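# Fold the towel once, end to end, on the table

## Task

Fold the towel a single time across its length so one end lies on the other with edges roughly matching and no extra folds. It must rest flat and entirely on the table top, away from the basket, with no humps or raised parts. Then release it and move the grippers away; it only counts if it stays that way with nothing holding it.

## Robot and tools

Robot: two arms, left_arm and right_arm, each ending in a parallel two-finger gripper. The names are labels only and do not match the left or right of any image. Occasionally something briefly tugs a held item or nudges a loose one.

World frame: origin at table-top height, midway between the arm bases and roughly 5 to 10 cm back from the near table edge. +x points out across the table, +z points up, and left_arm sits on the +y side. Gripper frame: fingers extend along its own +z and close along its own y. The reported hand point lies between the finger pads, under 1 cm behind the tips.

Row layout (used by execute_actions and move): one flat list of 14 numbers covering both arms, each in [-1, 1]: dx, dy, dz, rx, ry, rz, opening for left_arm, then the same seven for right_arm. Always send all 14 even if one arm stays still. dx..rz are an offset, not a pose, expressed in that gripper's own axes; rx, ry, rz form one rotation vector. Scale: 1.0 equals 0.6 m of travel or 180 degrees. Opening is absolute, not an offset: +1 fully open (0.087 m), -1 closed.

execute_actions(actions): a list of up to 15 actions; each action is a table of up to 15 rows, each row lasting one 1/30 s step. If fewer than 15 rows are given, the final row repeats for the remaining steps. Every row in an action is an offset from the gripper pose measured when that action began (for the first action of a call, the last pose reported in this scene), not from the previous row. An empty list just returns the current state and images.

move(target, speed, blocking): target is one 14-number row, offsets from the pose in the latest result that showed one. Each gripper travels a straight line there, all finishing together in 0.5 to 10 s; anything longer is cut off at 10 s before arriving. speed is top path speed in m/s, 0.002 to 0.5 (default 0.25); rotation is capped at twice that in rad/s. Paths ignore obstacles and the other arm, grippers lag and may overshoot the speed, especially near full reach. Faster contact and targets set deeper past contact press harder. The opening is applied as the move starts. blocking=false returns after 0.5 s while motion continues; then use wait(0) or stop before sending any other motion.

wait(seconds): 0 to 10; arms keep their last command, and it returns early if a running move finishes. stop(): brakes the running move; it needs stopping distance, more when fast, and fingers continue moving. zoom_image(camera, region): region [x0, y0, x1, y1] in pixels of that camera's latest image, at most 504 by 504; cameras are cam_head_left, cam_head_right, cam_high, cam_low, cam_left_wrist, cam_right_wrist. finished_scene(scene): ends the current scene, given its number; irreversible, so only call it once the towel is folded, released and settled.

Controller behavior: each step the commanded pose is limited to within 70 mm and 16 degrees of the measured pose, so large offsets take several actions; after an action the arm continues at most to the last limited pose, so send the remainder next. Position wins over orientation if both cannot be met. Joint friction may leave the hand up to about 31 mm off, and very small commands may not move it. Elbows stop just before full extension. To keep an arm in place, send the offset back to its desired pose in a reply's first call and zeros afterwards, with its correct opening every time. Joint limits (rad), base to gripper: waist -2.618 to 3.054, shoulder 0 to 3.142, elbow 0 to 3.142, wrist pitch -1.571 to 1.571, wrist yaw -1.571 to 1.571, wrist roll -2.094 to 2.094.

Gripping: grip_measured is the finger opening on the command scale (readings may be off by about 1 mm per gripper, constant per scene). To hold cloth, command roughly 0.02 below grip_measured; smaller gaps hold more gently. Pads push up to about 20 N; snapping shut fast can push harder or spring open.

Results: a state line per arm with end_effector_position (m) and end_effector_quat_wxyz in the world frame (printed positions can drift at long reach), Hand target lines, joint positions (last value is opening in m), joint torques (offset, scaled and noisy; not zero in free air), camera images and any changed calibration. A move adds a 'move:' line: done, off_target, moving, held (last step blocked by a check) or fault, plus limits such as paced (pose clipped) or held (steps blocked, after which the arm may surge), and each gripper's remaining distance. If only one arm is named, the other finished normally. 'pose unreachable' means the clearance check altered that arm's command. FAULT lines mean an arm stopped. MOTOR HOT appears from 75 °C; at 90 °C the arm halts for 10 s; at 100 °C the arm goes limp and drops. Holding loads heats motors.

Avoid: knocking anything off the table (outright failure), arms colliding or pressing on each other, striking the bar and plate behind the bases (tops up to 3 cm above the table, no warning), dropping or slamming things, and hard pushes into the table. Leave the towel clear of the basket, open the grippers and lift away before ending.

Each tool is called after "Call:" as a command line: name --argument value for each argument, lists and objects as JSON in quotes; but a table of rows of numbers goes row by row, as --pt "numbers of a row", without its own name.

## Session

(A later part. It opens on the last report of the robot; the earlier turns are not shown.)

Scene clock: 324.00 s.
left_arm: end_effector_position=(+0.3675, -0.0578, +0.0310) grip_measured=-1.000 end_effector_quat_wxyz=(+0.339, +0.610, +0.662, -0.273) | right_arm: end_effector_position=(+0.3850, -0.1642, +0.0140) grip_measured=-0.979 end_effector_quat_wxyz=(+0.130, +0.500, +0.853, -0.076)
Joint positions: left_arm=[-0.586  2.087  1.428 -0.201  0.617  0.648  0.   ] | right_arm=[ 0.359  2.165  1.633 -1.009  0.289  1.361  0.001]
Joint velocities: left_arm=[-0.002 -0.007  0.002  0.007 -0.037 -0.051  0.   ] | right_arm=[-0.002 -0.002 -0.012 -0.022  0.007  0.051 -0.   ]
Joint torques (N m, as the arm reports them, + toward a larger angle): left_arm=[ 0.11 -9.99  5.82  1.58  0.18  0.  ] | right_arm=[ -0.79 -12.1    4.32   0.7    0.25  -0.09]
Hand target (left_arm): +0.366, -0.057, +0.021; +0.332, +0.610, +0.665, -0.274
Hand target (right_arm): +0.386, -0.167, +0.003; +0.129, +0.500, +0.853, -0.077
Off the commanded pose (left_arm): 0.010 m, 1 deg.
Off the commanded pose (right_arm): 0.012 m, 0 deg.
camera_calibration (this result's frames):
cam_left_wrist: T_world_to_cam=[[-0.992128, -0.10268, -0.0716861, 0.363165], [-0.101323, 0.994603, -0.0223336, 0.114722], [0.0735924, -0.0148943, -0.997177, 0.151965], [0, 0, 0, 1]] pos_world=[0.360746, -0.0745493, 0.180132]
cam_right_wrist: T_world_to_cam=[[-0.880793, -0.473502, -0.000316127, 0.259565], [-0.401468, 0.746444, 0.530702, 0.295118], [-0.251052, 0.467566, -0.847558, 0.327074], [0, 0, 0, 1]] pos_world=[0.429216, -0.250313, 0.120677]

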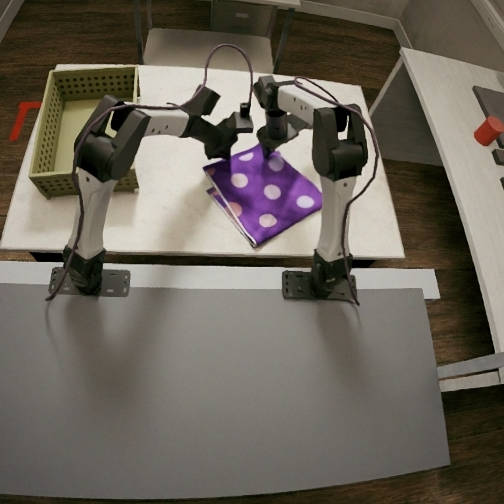

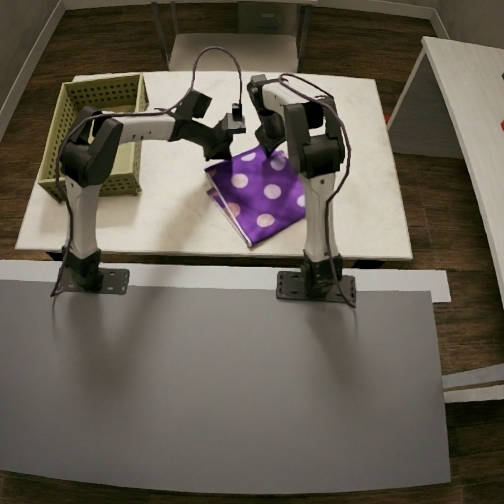

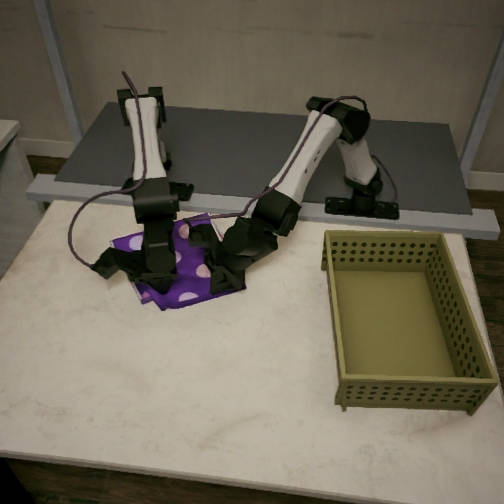

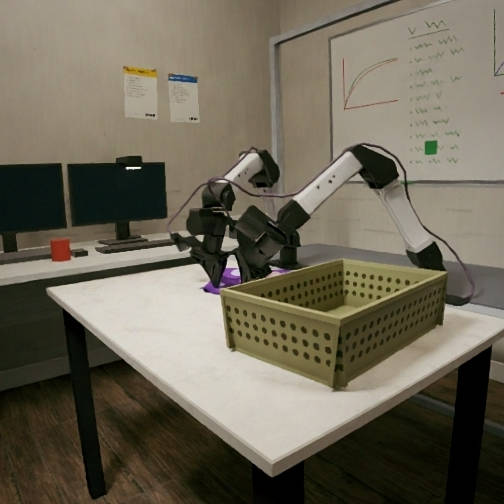

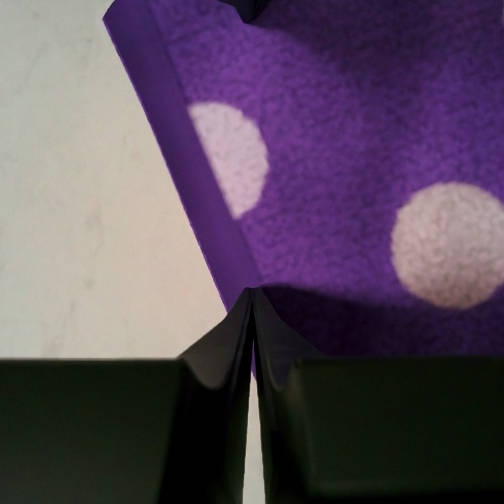

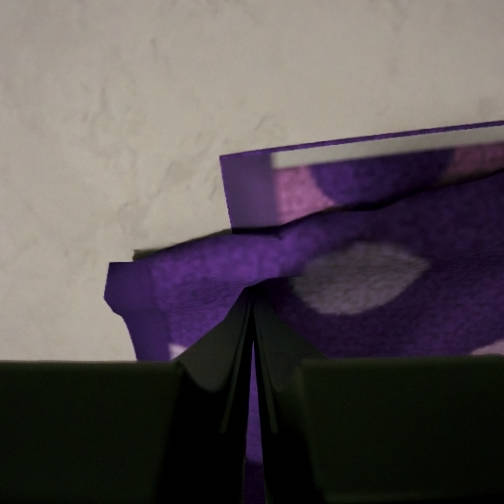

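Call:
move --target '[-0.02,-0.03,-0.06,0,0,0,0.1,-0.03,0.065,-0.05,0.04,0,0,0]' --speed 0.05

Call:
move --target '[0.02,-0.01,0.07,0.03,0,0,0.1,0.02,0,0.07,0,0,0,0]' --speed 0.04

Call:
execute_actions --actions '[[[0.01,-0.02,0.005,0,0,0,-0.25,0,-0.015,0.015,0,0,0,-0.35]],[[0.01,-0.02,0.005,0,0,0,-0.55,0,-0.015,0.015,0,0,0,-0.65]],[[0.01,-0.015,0.005,0,0,0,-0.8,0,-0.01,0.015,0,0,0,-0.85]],[[0,0,0,0,0,0,-1,0,0,0,0,0,0,-1]]]'

Scene clock: 327.07 s.
left_arm: end_effector_position=(+0.3502, -0.0462, +0.0623) grip_measured=+0.100 end_effector_quat_wxyz=(+0.343, +0.611, +0.659, -0.272) | right_arm: end_effector_position=(+0.4219, -0.1534, +0.0497) grip_measured=+0.000 end_effector_quat_wxyz=(+0.093, +0.507, +0.848, -0.123)
Joint positions: left_arm=[-0.586  1.964  1.373 -0.259  0.617  0.65   0.048] | right_arm=[ 0.359  2.477  2.301 -1.491  0.297  1.396  0.044]
Joint velocities: left_arm=[ 0.002  0.007 -0.012  0.051 -0.007 -0.051 -0.   ] | right_arm=[-0.002 -0.012  0.012 -0.066  0.037  0.022  0.   ]
Joint torques (N m, as the arm reports them, + toward a larger angle): left_arm=[  0.8  -11.66   5.18   1.32   0.26   0.06] | right_arm=[  0.45 -14.43   8.26   0.04   0.43   0.08]
Hand target (left_arm): +0.346, -0.040, +0.062; +0.339, +0.610, +0.662, -0.273
Hand target (right_arm): +0.423, -0.152, +0.049; +0.098, +0.507, +0.847, -0.129
Off the commanded pose (left_arm): 0.008 m, 1 deg.
Off the commanded pose (right_arm): 0.002 m, 1 deg.
move: done
camera_calibration (this result's frames):
cam_left_wrist: T_world_to_cam=[[-0.991547, -0.101824, -0.0804198, 0.349836], [-0.0998318, 0.994598, -0.0284251, 0.101964], [0.0828797, -0.0201564, -0.996356, 0.181046], [0, 0, 0, 1]] pos_world=[0.342053, -0.0621426, 0.211418]
cam_right_wrist: T_world_to_cam=[[-0.890247, -0.440607, 0.115432, 0.300473], [-0.317351, 0.781815, 0.536706, 0.252561], [-0.326723, 0.441168, -0.835836, 0.388862], [0, 0, 0, 1]] pos_world=[0.474696, -0.236619, 0.15479]

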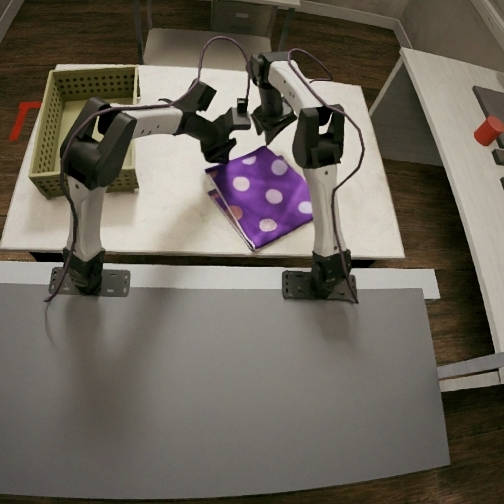

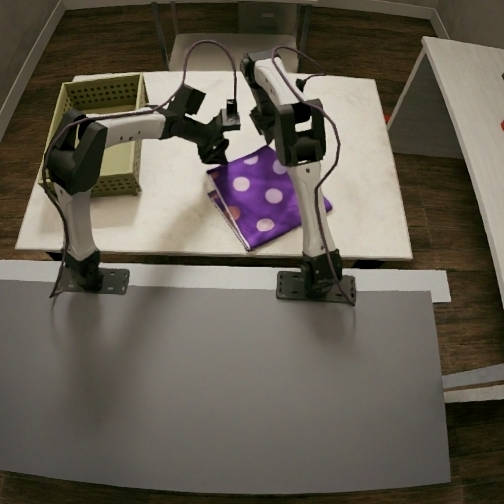

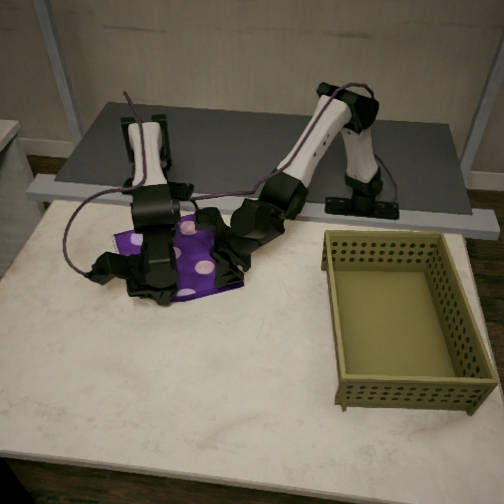

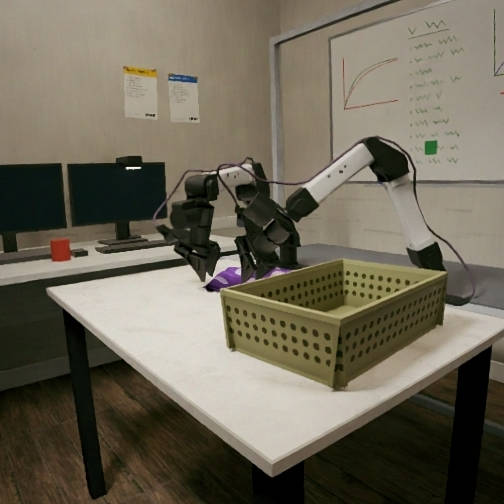

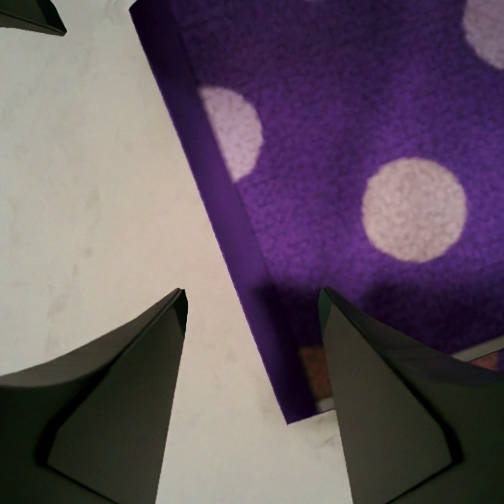

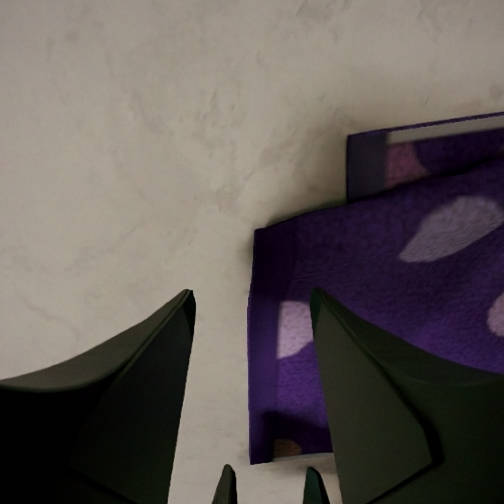

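Scene clock: 328.50 s.
left_arm: end_effector_position=(+0.3474, -0.0642, +0.0272) grip_measured=+0.100 end_effector_quat_wxyz=(+0.311, +0.621, +0.654, -0.300) | right_arm: end_effector_position=(+0.4134, -0.1563, +0.0135) grip_measured=+0.000 end_effector_quat_wxyz=(+0.086, +0.505, +0.849, -0.131)
Joint positions: left_arm=[-0.605  2.094  1.438 -0.259  0.667  0.66   0.048] | right_arm=[ 0.359  2.45   2.107 -1.343  0.297  1.396  0.044]
Joint velocities: left_arm=[ 0.007  0.012  0.002  0.007 -0.007  0.007  0.   ] | right_arm=[ 0.017 -0.002  0.002 -0.037 -0.007 -0.051 -0.   ]
Joint torques (N m, as the arm reports them, + toward a larger angle): left_arm=[-0.52 -9.68  8.38  1.42  0.25  0.07] | right_arm=[ -0.32 -15.69   4.06   0.48   0.26  -0.04]
Hand target (left_arm): +0.349, -0.072, +0.027; +0.314, +0.626, +0.646, -0.303
Hand target (right_arm): +0.418, -0.156, +0.006; +0.092, +0.507, +0.848, -0.124
Off the commanded pose (left_arm): 0.008 m, 1 deg.
Off the commanded pose (right_arm): 0.008 m, 1 deg.
move: done
camera_calibration (this result's frames):
cam_left_wrist: T_world_to_cam=[[-0.998873, -0.0453643, -0.0139799, 0.346751], [-0.0451243, 0.998836, -0.0170332, 0.0995895], [0.0147363, -0.0163832, -0.999757, 0.169957], [0, 0, 0, 1]] pos_world=[0.348349, -0.080959, 0.17646]
cam_right_wrist: T_world_to_cam=[[-0.888031, -0.439781, 0.134143, 0.294759], [-0.3075, 0.784972, 0.537831, 0.267987], [-0.341826, 0.436362, -0.832312, 0.362598], [0, 0, 0, 1]] pos_world=[0.468107, -0.238956, 0.118123]

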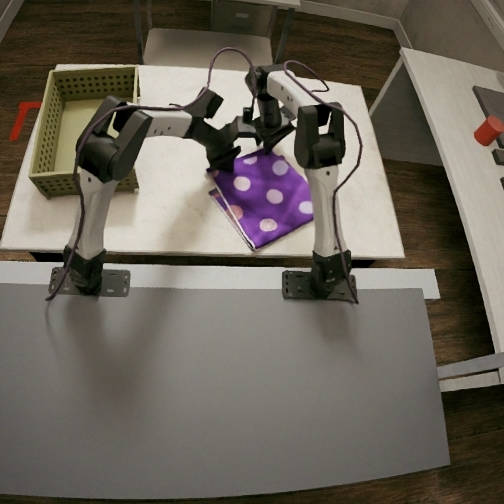

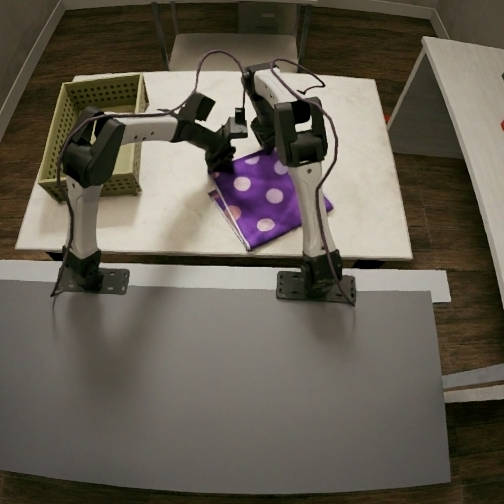

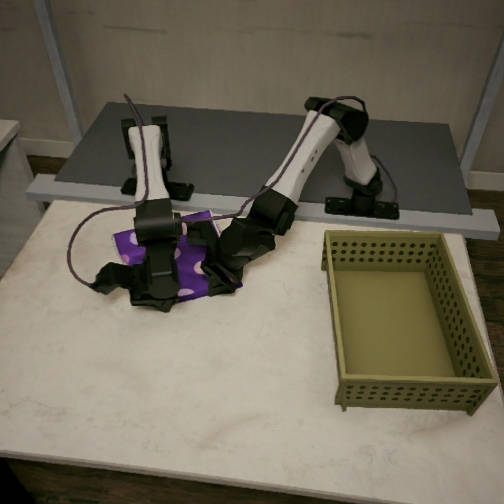

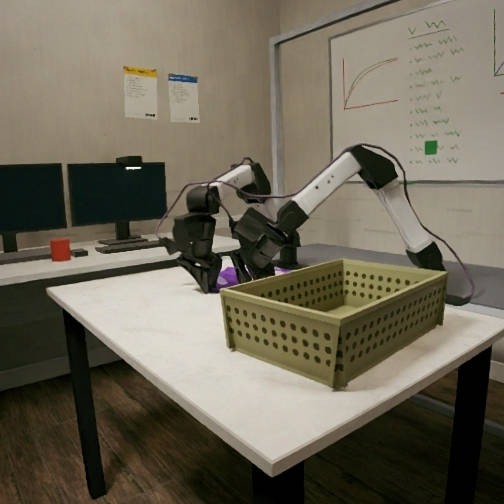

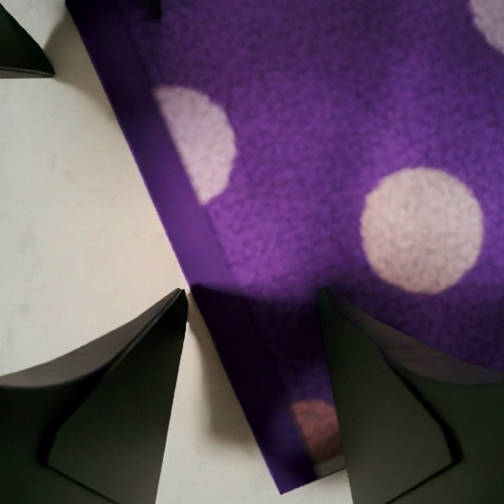

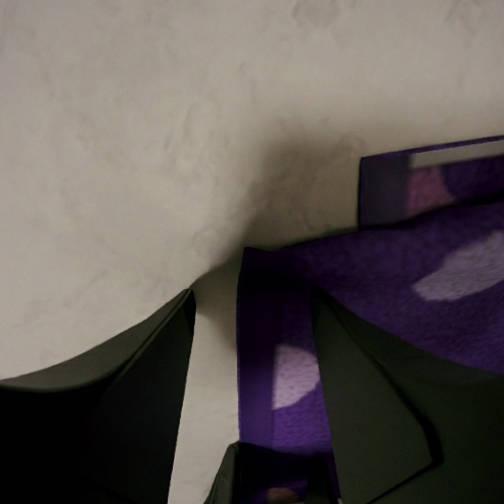

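Scene clock: 330.50 s.
left_arm: end_effector_position=(+0.3371, -0.0725, +0.0277) grip_measured=-0.953 end_effector_quat_wxyz=(+0.336, +0.620, +0.638, -0.310) | right_arm: end_effector_position=(+0.3962, -0.1621, +0.0128) grip_measured=-0.942 end_effector_quat_wxyz=(+0.093, +0.505, +0.849, -0.124)
Joint positions: left_arm=[-0.625  2.059  1.341 -0.119  0.681  0.627  0.002] | right_arm=[ 0.359  2.34   1.913 -1.24   0.298  1.392  0.003]
Joint velocities: left_arm=[ 0.002  0.002 -0.002  0.037 -0.066 -0.051  0.099] | right_arm=[ 0.012  0.012  0.002 -0.007  0.007  0.022 -0.   ]
Joint torques (N m, as the arm reports them, + toward a larger angle): left_arm=[  0.34 -10.8    6.53   1.44   0.14   0.06] | right_arm=[ -0.13 -14.84   6.32   0.13   0.26  -0.01]
Hand target (left_arm): +0.337, -0.072, +0.027; +0.336, +0.620, +0.639, -0.308
Hand target (right_arm): +0.397, -0.162, +0.013; +0.094, +0.505, +0.849, -0.123
Off the commanded pose (left_arm): 0.001 m, 0 deg.
Off the commanded pose (right_arm): 0.001 m, 0 deg.
camera_calibration (this result's frames):
cam_left_wrist: T_world_to_cam=[[-0.998399, -0.0376972, -0.0421627, 0.337338], [-0.0345312, 0.996701, -0.0734522, 0.10523], [0.0447925, -0.0718787, -0.996407, 0.156234], [0, 0, 0, 1]] pos_world=[0.333433, -0.0809365, 0.177625]
cam_right_wrist: T_world_to_cam=[[-0.88834, -0.444085, 0.116798, 0.276668], [-0.320034, 0.781174, 0.536046, 0.271948], [-0.329289, 0.438811, -0.83607, 0.354136], [0, 0, 0, 1]] pos_world=[0.449421, -0.244973, 0.117992]

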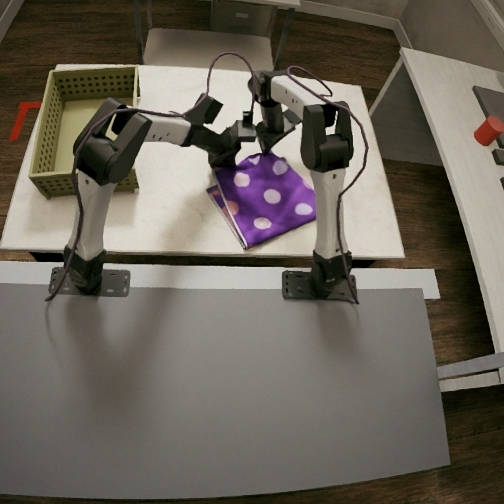

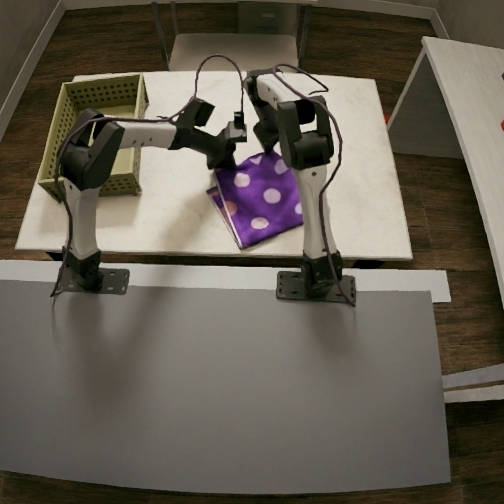

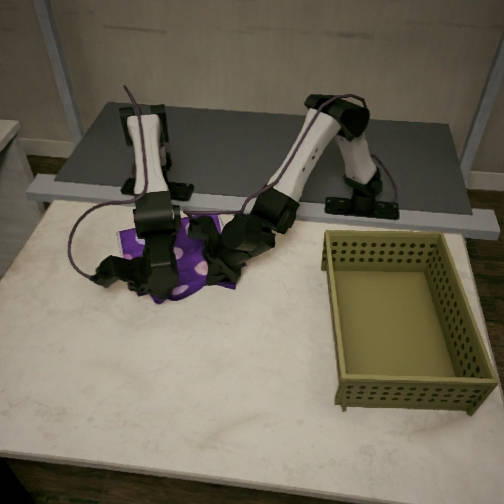

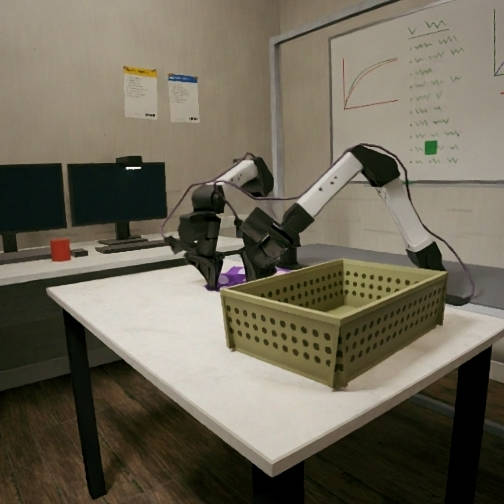

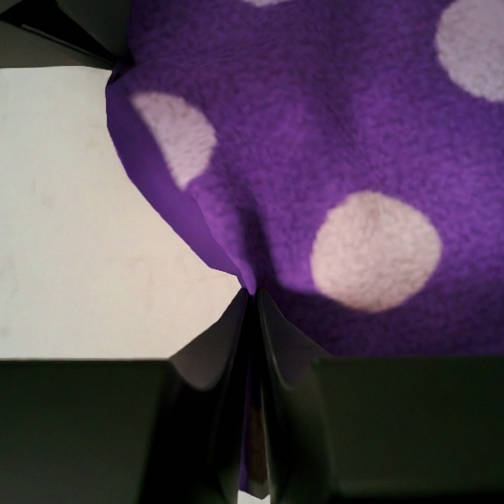

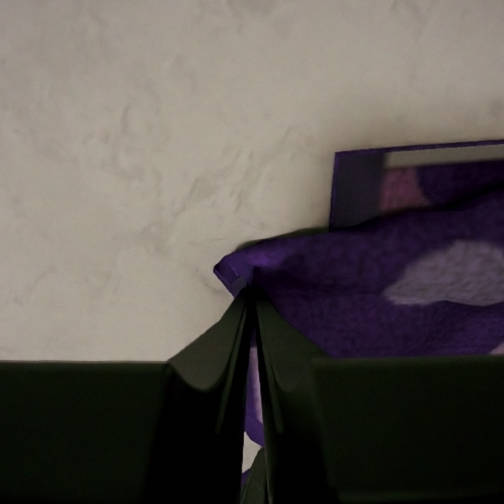

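Call:
move --target '[-0.14,-0.05,-0.062,0,0,0,-0.985,-0.047,-0.077,-0.134,-0.03,0,0,-0.975]' --speed 0.07

Scene clock: 332.80 s.
left_arm: end_effector_position=(+0.3036, -0.0882, +0.1016) grip_measured=-0.956 end_effector_quat_wxyz=(+0.324, +0.619, +0.643, -0.314) | right_arm: end_effector_position=(+0.3693, -0.1764, +0.0999) grip_measured=-0.944 end_effector_quat_wxyz=(+0.120, +0.499, +0.854, -0.083)
Joint positions: left_arm=[-0.702  1.914  1.449 -0.355  0.634  0.555  0.002] | right_arm=[ 0.339  2.071  1.835 -1.321  0.284  1.34   0.002]
Joint velocities: left_arm=[-0.002 -0.007 -0.012 -0.051 -0.007 -0.066 -0.001] | right_arm=[ 0.002 -0.007 -0.007  0.007  0.022 -0.066  0.   ]
Joint torques (N m, as the arm reports them, + toward a larger angle): left_arm=[ -0.25 -11.24   8.96   1.37   0.09  -0.01] | right_arm=[ -1.18 -14.22   5.31   0.29   0.2   -0.13]
Hand target (left_arm): +0.305, -0.092, +0.117; +0.337, +0.619, +0.638, -0.311
Hand target (right_arm): +0.365, -0.182, +0.102; +0.116, +0.500, +0.854, -0.084
Off the commanded pose (left_arm): 0.016 m, 2 deg.
Off the commanded pose (right_arm): 0.007 m, 0 deg.
move: off_target (left_arm)
camera_calibration (this result's frames):
cam_left_wrist: T_world_to_cam=[[-0.99926, -0.033703, -0.018543, 0.304631], [-0.0325548, 0.997722, -0.0590812, 0.123155], [0.020492, -0.0584338, -0.998081, 0.239024], [0, 0, 0, 1]] pos_world=[0.303516, -0.0986408, 0.25149]
cam_right_wrist: T_world_to_cam=[[-0.880728, -0.473168, 0.0207265, 0.23799], [-0.389085, 0.747786, 0.537986, 0.247272], [-0.270057, 0.465755, -0.842699, 0.407928], [0, 0, 0, 1]] pos_world=[0.415978, -0.262292, 0.205799]

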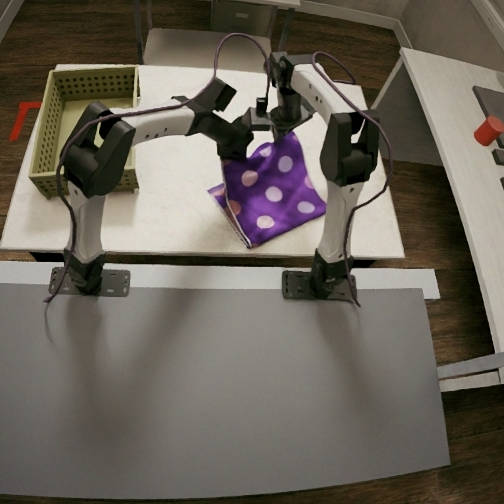

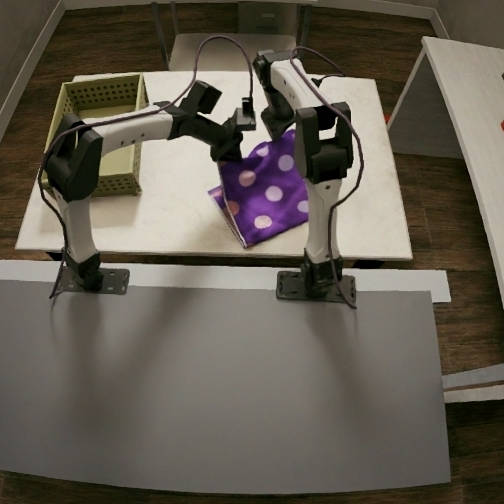

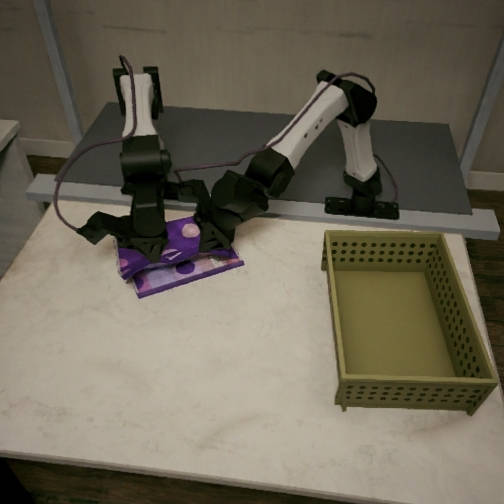

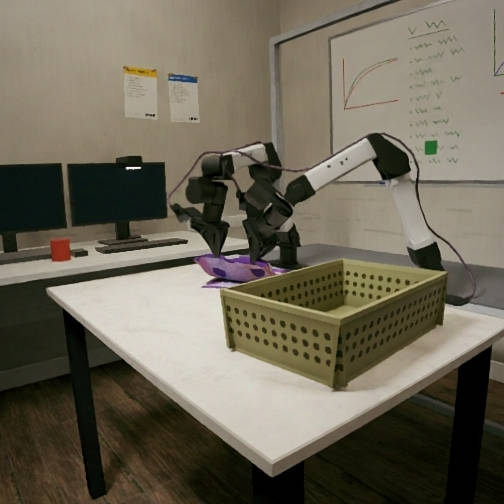

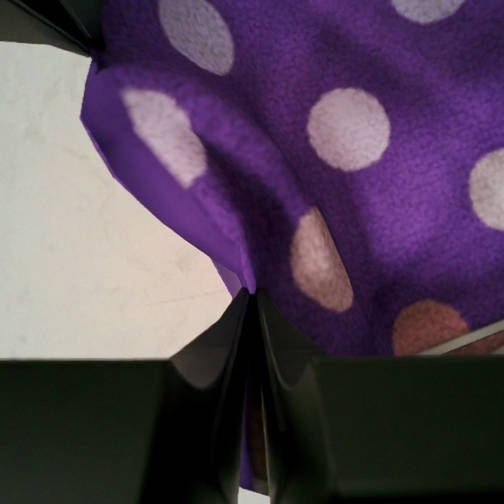

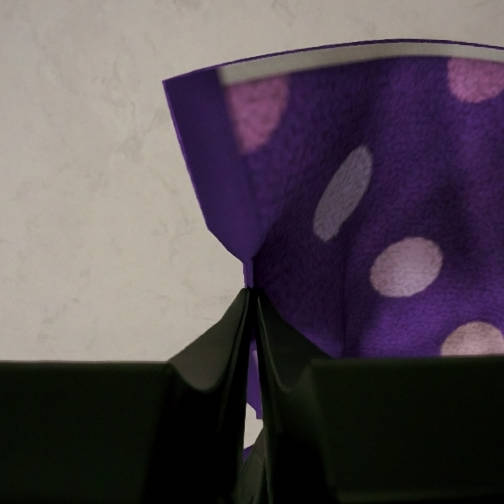

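Call:
move --target '[-0.138,-0.135,-0.013,0,0,0,-0.985,0,-0.153,-0.097,0,0,0,-0.975]' --speed 0.08

Call:
move --target '[0.0,-0.07,0.06,0,0,0,-0.985,0.01,-0.077,0.05,0,0,0,-0.975]' --speed 0.08

Scene clock: 335.47 s.
left_arm: end_effector_position=(+0.2222, -0.1310, +0.1558) grip_measured=-0.956 end_effector_quat_wxyz=(+0.306, +0.622, +0.648, -0.316) | right_arm: end_effector_position=(+0.2876, -0.2002, +0.1567) grip_measured=-0.944 end_effector_quat_wxyz=(+0.125, +0.499, +0.854, -0.077)
Joint positions: left_arm=[-0.922  1.806  1.526 -0.479  0.49   0.375  0.002] | right_arm=[ 0.339  1.729  1.614 -1.428  0.284  1.339  0.002]
Joint velocities: left_arm=[ 0.002 -0.002 -0.007 -0.007  0.007 -0.037 -0.   ] | right_arm=[ 0.012 -0.007 -0.007 -0.037 -0.007 -0.066  0.002]
Joint torques (N m, as the arm reports them, + toward a larger angle): left_arm=[ -0.05 -10.77   9.34   1.54   0.    -0.05] | right_arm=[ -1.04 -10.51   4.98   0.27   0.26  -0.13]
Hand target (left_arm): +0.224, -0.133, +0.174; +0.324, +0.619, +0.643, -0.316
Hand target (right_arm): +0.282, -0.206, +0.156; +0.120, +0.499, +0.854, -0.083
Off the commanded pose (left_arm): 0.018 m, 2 deg.
Off the commanded pose (right_arm): 0.008 m, 1 deg.
move: off_target (left_arm)
camera_calibration (this result's frames):
cam_left_wrist: T_world_to_cam=[[-0.999656, -0.0246661, 0.00894438, 0.219859], [-0.0249671, 0.999066, -0.0352725, 0.161175], [-0.00806598, -0.0354837, -0.999338, 0.301769], [0, 0, 0, 1]] pos_world=[0.226241, -0.144893, 0.305287]
cam_right_wrist: T_world_to_cam=[[-0.880513, -0.473982, 0.00622719, 0.155563], [-0.397155, 0.744837, 0.536176, 0.204743], [-0.258776, 0.469637, -0.844083, 0.442576], [0, 0, 0, 1]] pos_world=[0.332818, -0.286616, 0.262824]

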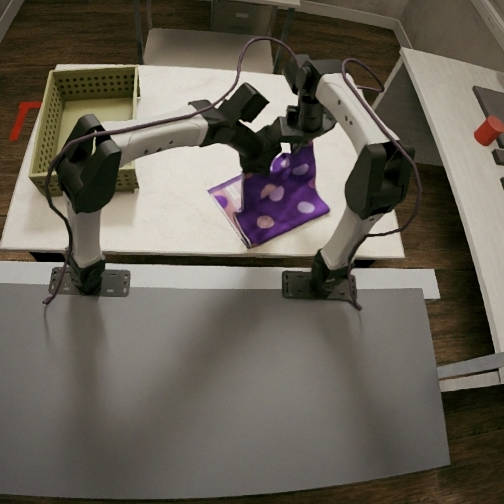

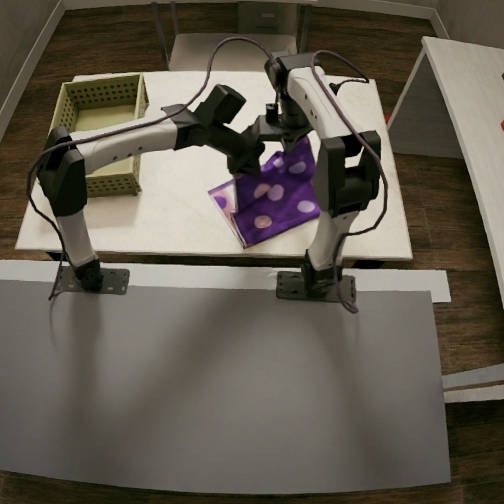

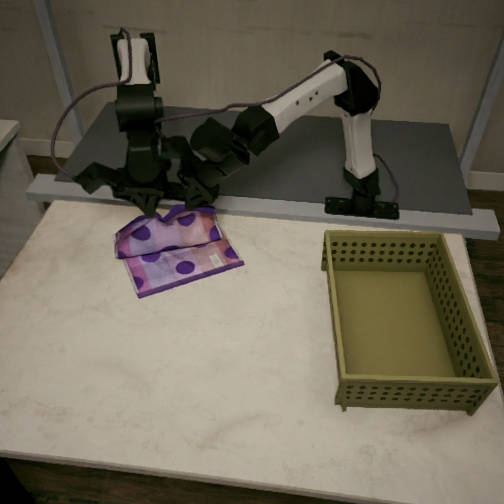

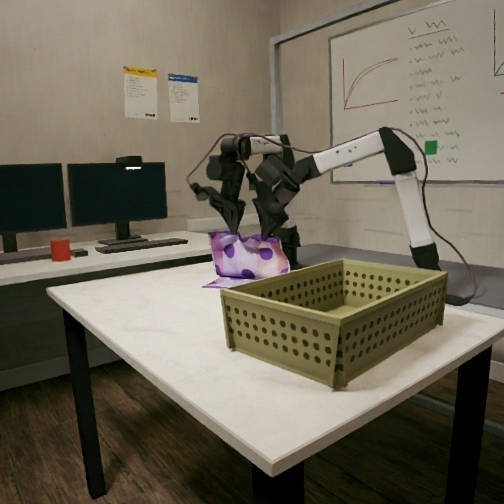

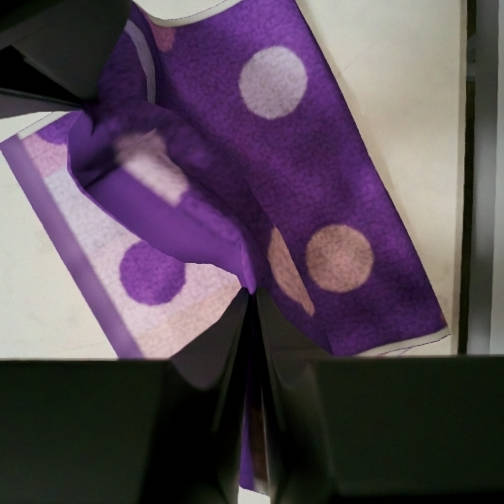

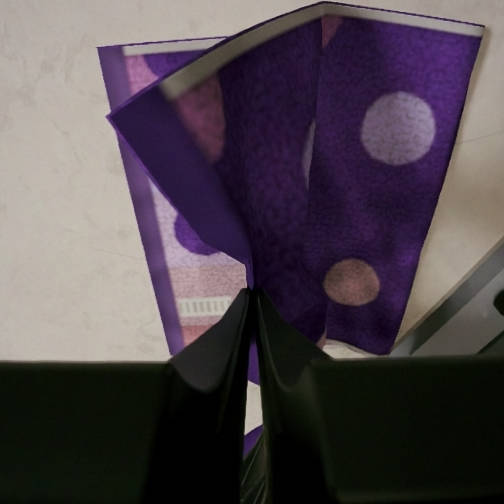

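Scene clock: 336.67 s.
left_arm: end_effector_position=(+0.1805, -0.1614, +0.1462) grip_measured=-0.956 end_effector_quat_wxyz=(+0.310, +0.623, +0.642, -0.322) | right_arm: end_effector_position=(+0.2478, -0.2223, +0.1259) grip_measured=-0.944 end_effector_quat_wxyz=(+0.119, +0.498, +0.855, -0.084)
Joint positions: left_arm=[-1.05   1.806  1.471 -0.369  0.405  0.281  0.002] | right_arm=[ 0.303  1.564  1.319 -1.305  0.284  1.302  0.002]
Joint velocities: left_arm=[-0.002 -0.012  0.012 -0.022  0.007 -0.081 -0.001] | right_arm=[-0.007  0.007 -0.002 -0.007 -0.007  0.007 -0.002]
Joint torques (N m, as the arm reports them, + toward a larger angle): left_arm=[ 0.   -8.72  5.77  1.83 -0.06 -0.06] | right_arm=[-1.15 -9.03  5.11  0.51  0.23 -0.13]
Hand target (left_arm): +0.181, -0.161, +0.135; +0.306, +0.621, +0.648, -0.317
Hand target (right_arm): +0.249, -0.225, +0.126; +0.125, +0.499, +0.854, -0.077
Off the commanded pose (left_arm): 0.011 m, 1 deg.
Off the commanded pose (right_arm): 0.003 m, 1 deg.
move: off_target (left_arm)
camera_calibration (this result's frames):
cam_left_wrist: T_world_to_cam=[[-0.999865, -0.0148671, 0.00694254, 0.179343], [-0.0152011, 0.998591, -0.0508382, 0.190649], [-0.00617694, -0.0509369, -0.998683, 0.287876], [0, 0, 0, 1]] pos_world=[0.183995, -0.173051, 0.295944]
cam_right_wrist: T_world_to_cam=[[-0.879934, -0.474486, 0.0240683, 0.107822], [-0.388419, 0.747647, 0.53866, 0.220056], [-0.273581, 0.464637, -0.842179, 0.418953], [0, 0, 0, 1]] pos_world=[0.294968, -0.308025, 0.231703]

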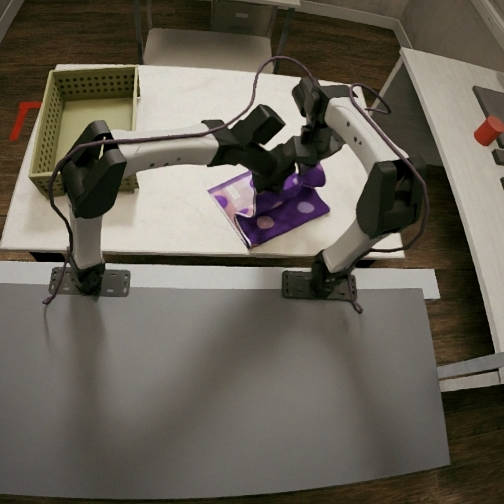

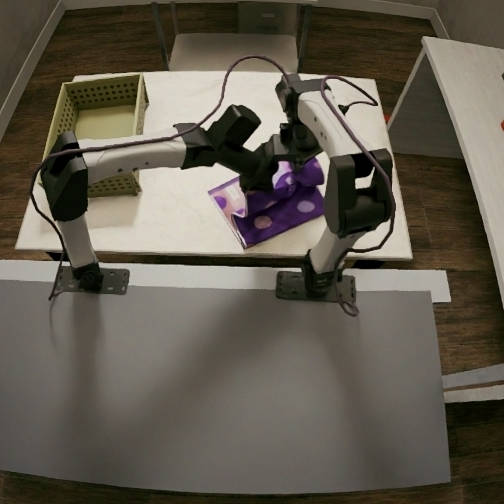

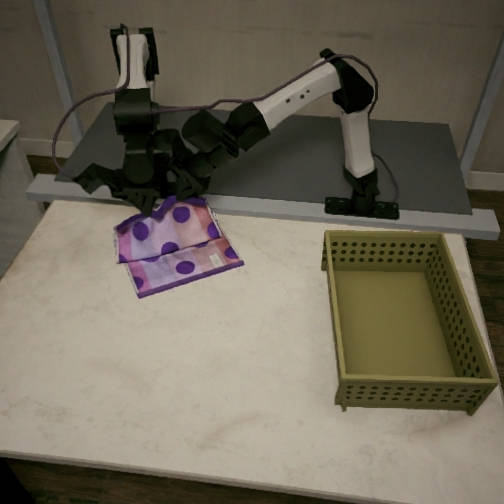

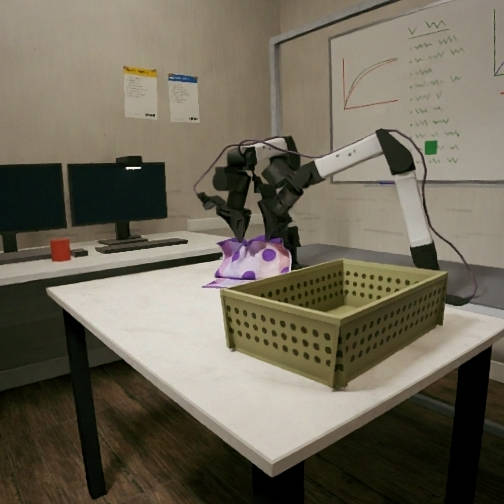

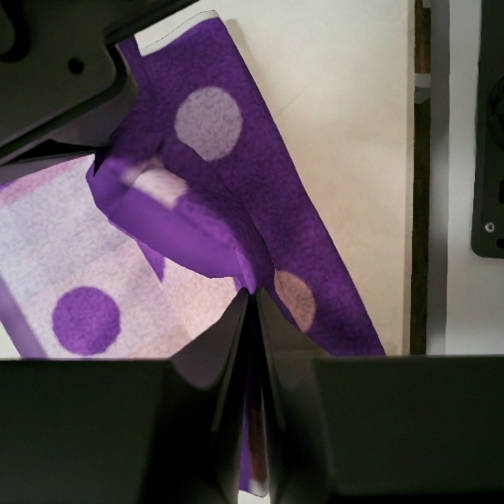

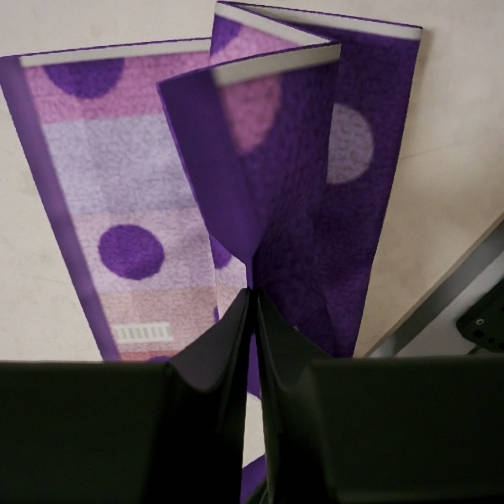

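Call:
move --target '[-0.152,-0.083,-0.133,0,0,0,-0.985,-0.066,-0.115,-0.177,0,0,0,-0.975]' --speed 0.08

Scene clock: 339.33 s.
left_arm: end_effector_position=(+0.1354, -0.1524, +0.2557) grip_measured=-0.956 end_effector_quat_wxyz=(+0.301, +0.625, +0.645, -0.321) | right_arm: end_effector_position=(+0.1936, -0.2574, +0.2325) grip_measured=-0.944 end_effector_quat_wxyz=(+0.176, +0.482, +0.858, -0.018)
Joint positions: left_arm=[-1.142  1.761  1.864 -0.805  0.341  0.218  0.002] | right_arm=[ 0.175  1.276  1.511 -1.57   0.236  1.118  0.002]
Joint velocities: left_arm=[ 0.017 -0.012 -0.007 -0.037 -0.037  0.022 -0.001] | right_arm=[-0.017 -0.002 -0.007  0.022 -0.022 -0.007  0.   ]
Joint torques (N m, as the arm reports them, + toward a larger angle): left_arm=[-0.33 -9.56  9.04  1.54 -0.04 -0.03] | right_arm=[-1.26 -4.54  7.72  0.69  0.22 -0.18]
Hand target (left_arm): +0.133, -0.152, +0.268; +0.310, +0.622, +0.642, -0.323
Hand target (right_arm): +0.194, -0.261, +0.239; +0.185, +0.483, +0.856, -0.013
Off the commanded pose (left_arm): 0.013 m, 1 deg.
Off the commanded pose (right_arm): 0.009 m, 10 deg.
joint sent to its limit (right arm) — the command would take joint 4 (wrist pitch) past its lower limit, so that joint was sent only as far as its limit.
move: off_target (left_arm, right_arm)
camera_calibration (this result's frames):
cam_left_wrist: T_world_to_cam=[[-0.999775, -0.0103961, 0.0184682, 0.131378], [-0.0110172, 0.999366, -0.0338527, 0.181775], [-0.0181045, -0.0340486, -0.999256, 0.401724], [0, 0, 0, 1]] pos_world=[0.140625, -0.166616, 0.405153]
cam_right_wrist: T_world_to_cam=[[-0.843075, -0.519181, -0.140271, 0.0604085], [-0.511895, 0.694724, 0.505294, 0.185864], [-0.164889, 0.497805, -0.851471, 0.499805], [0, 0, 0, 1]] pos_world=[0.228484, -0.346566, 0.340127]

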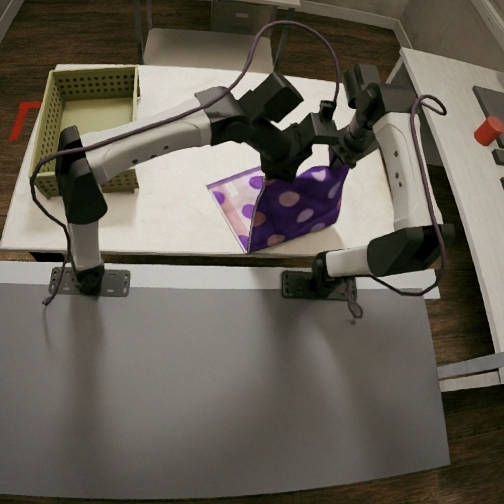

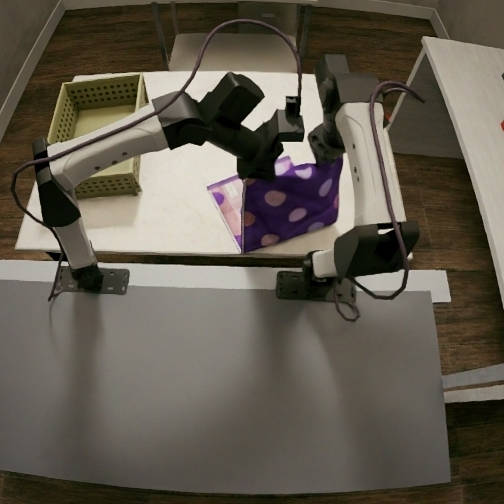

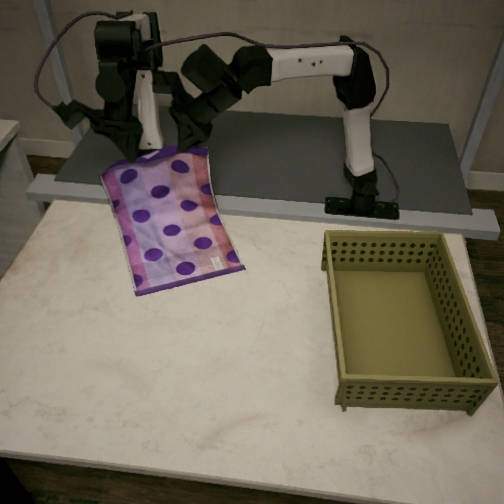

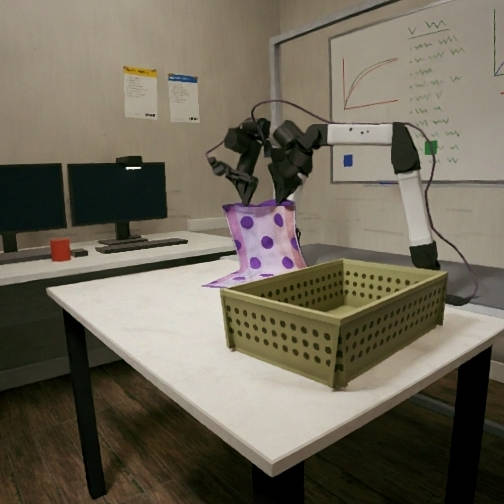

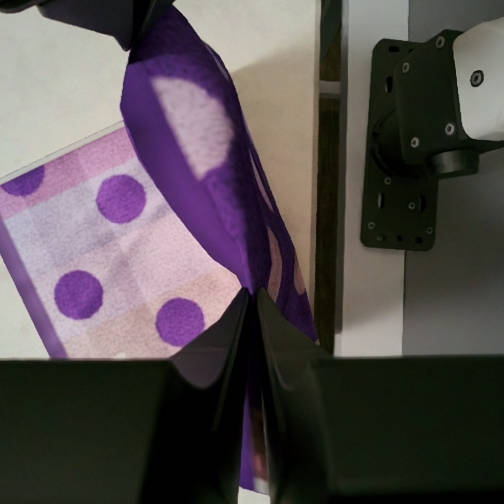

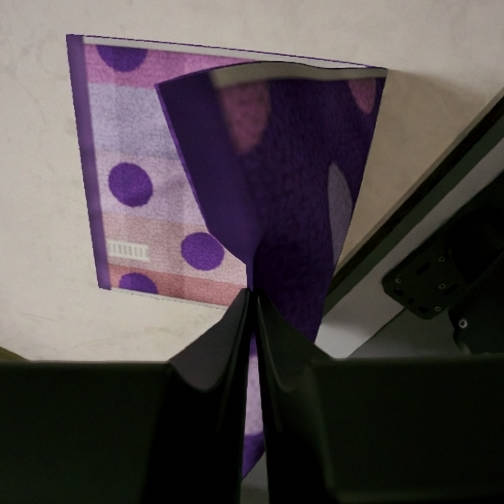

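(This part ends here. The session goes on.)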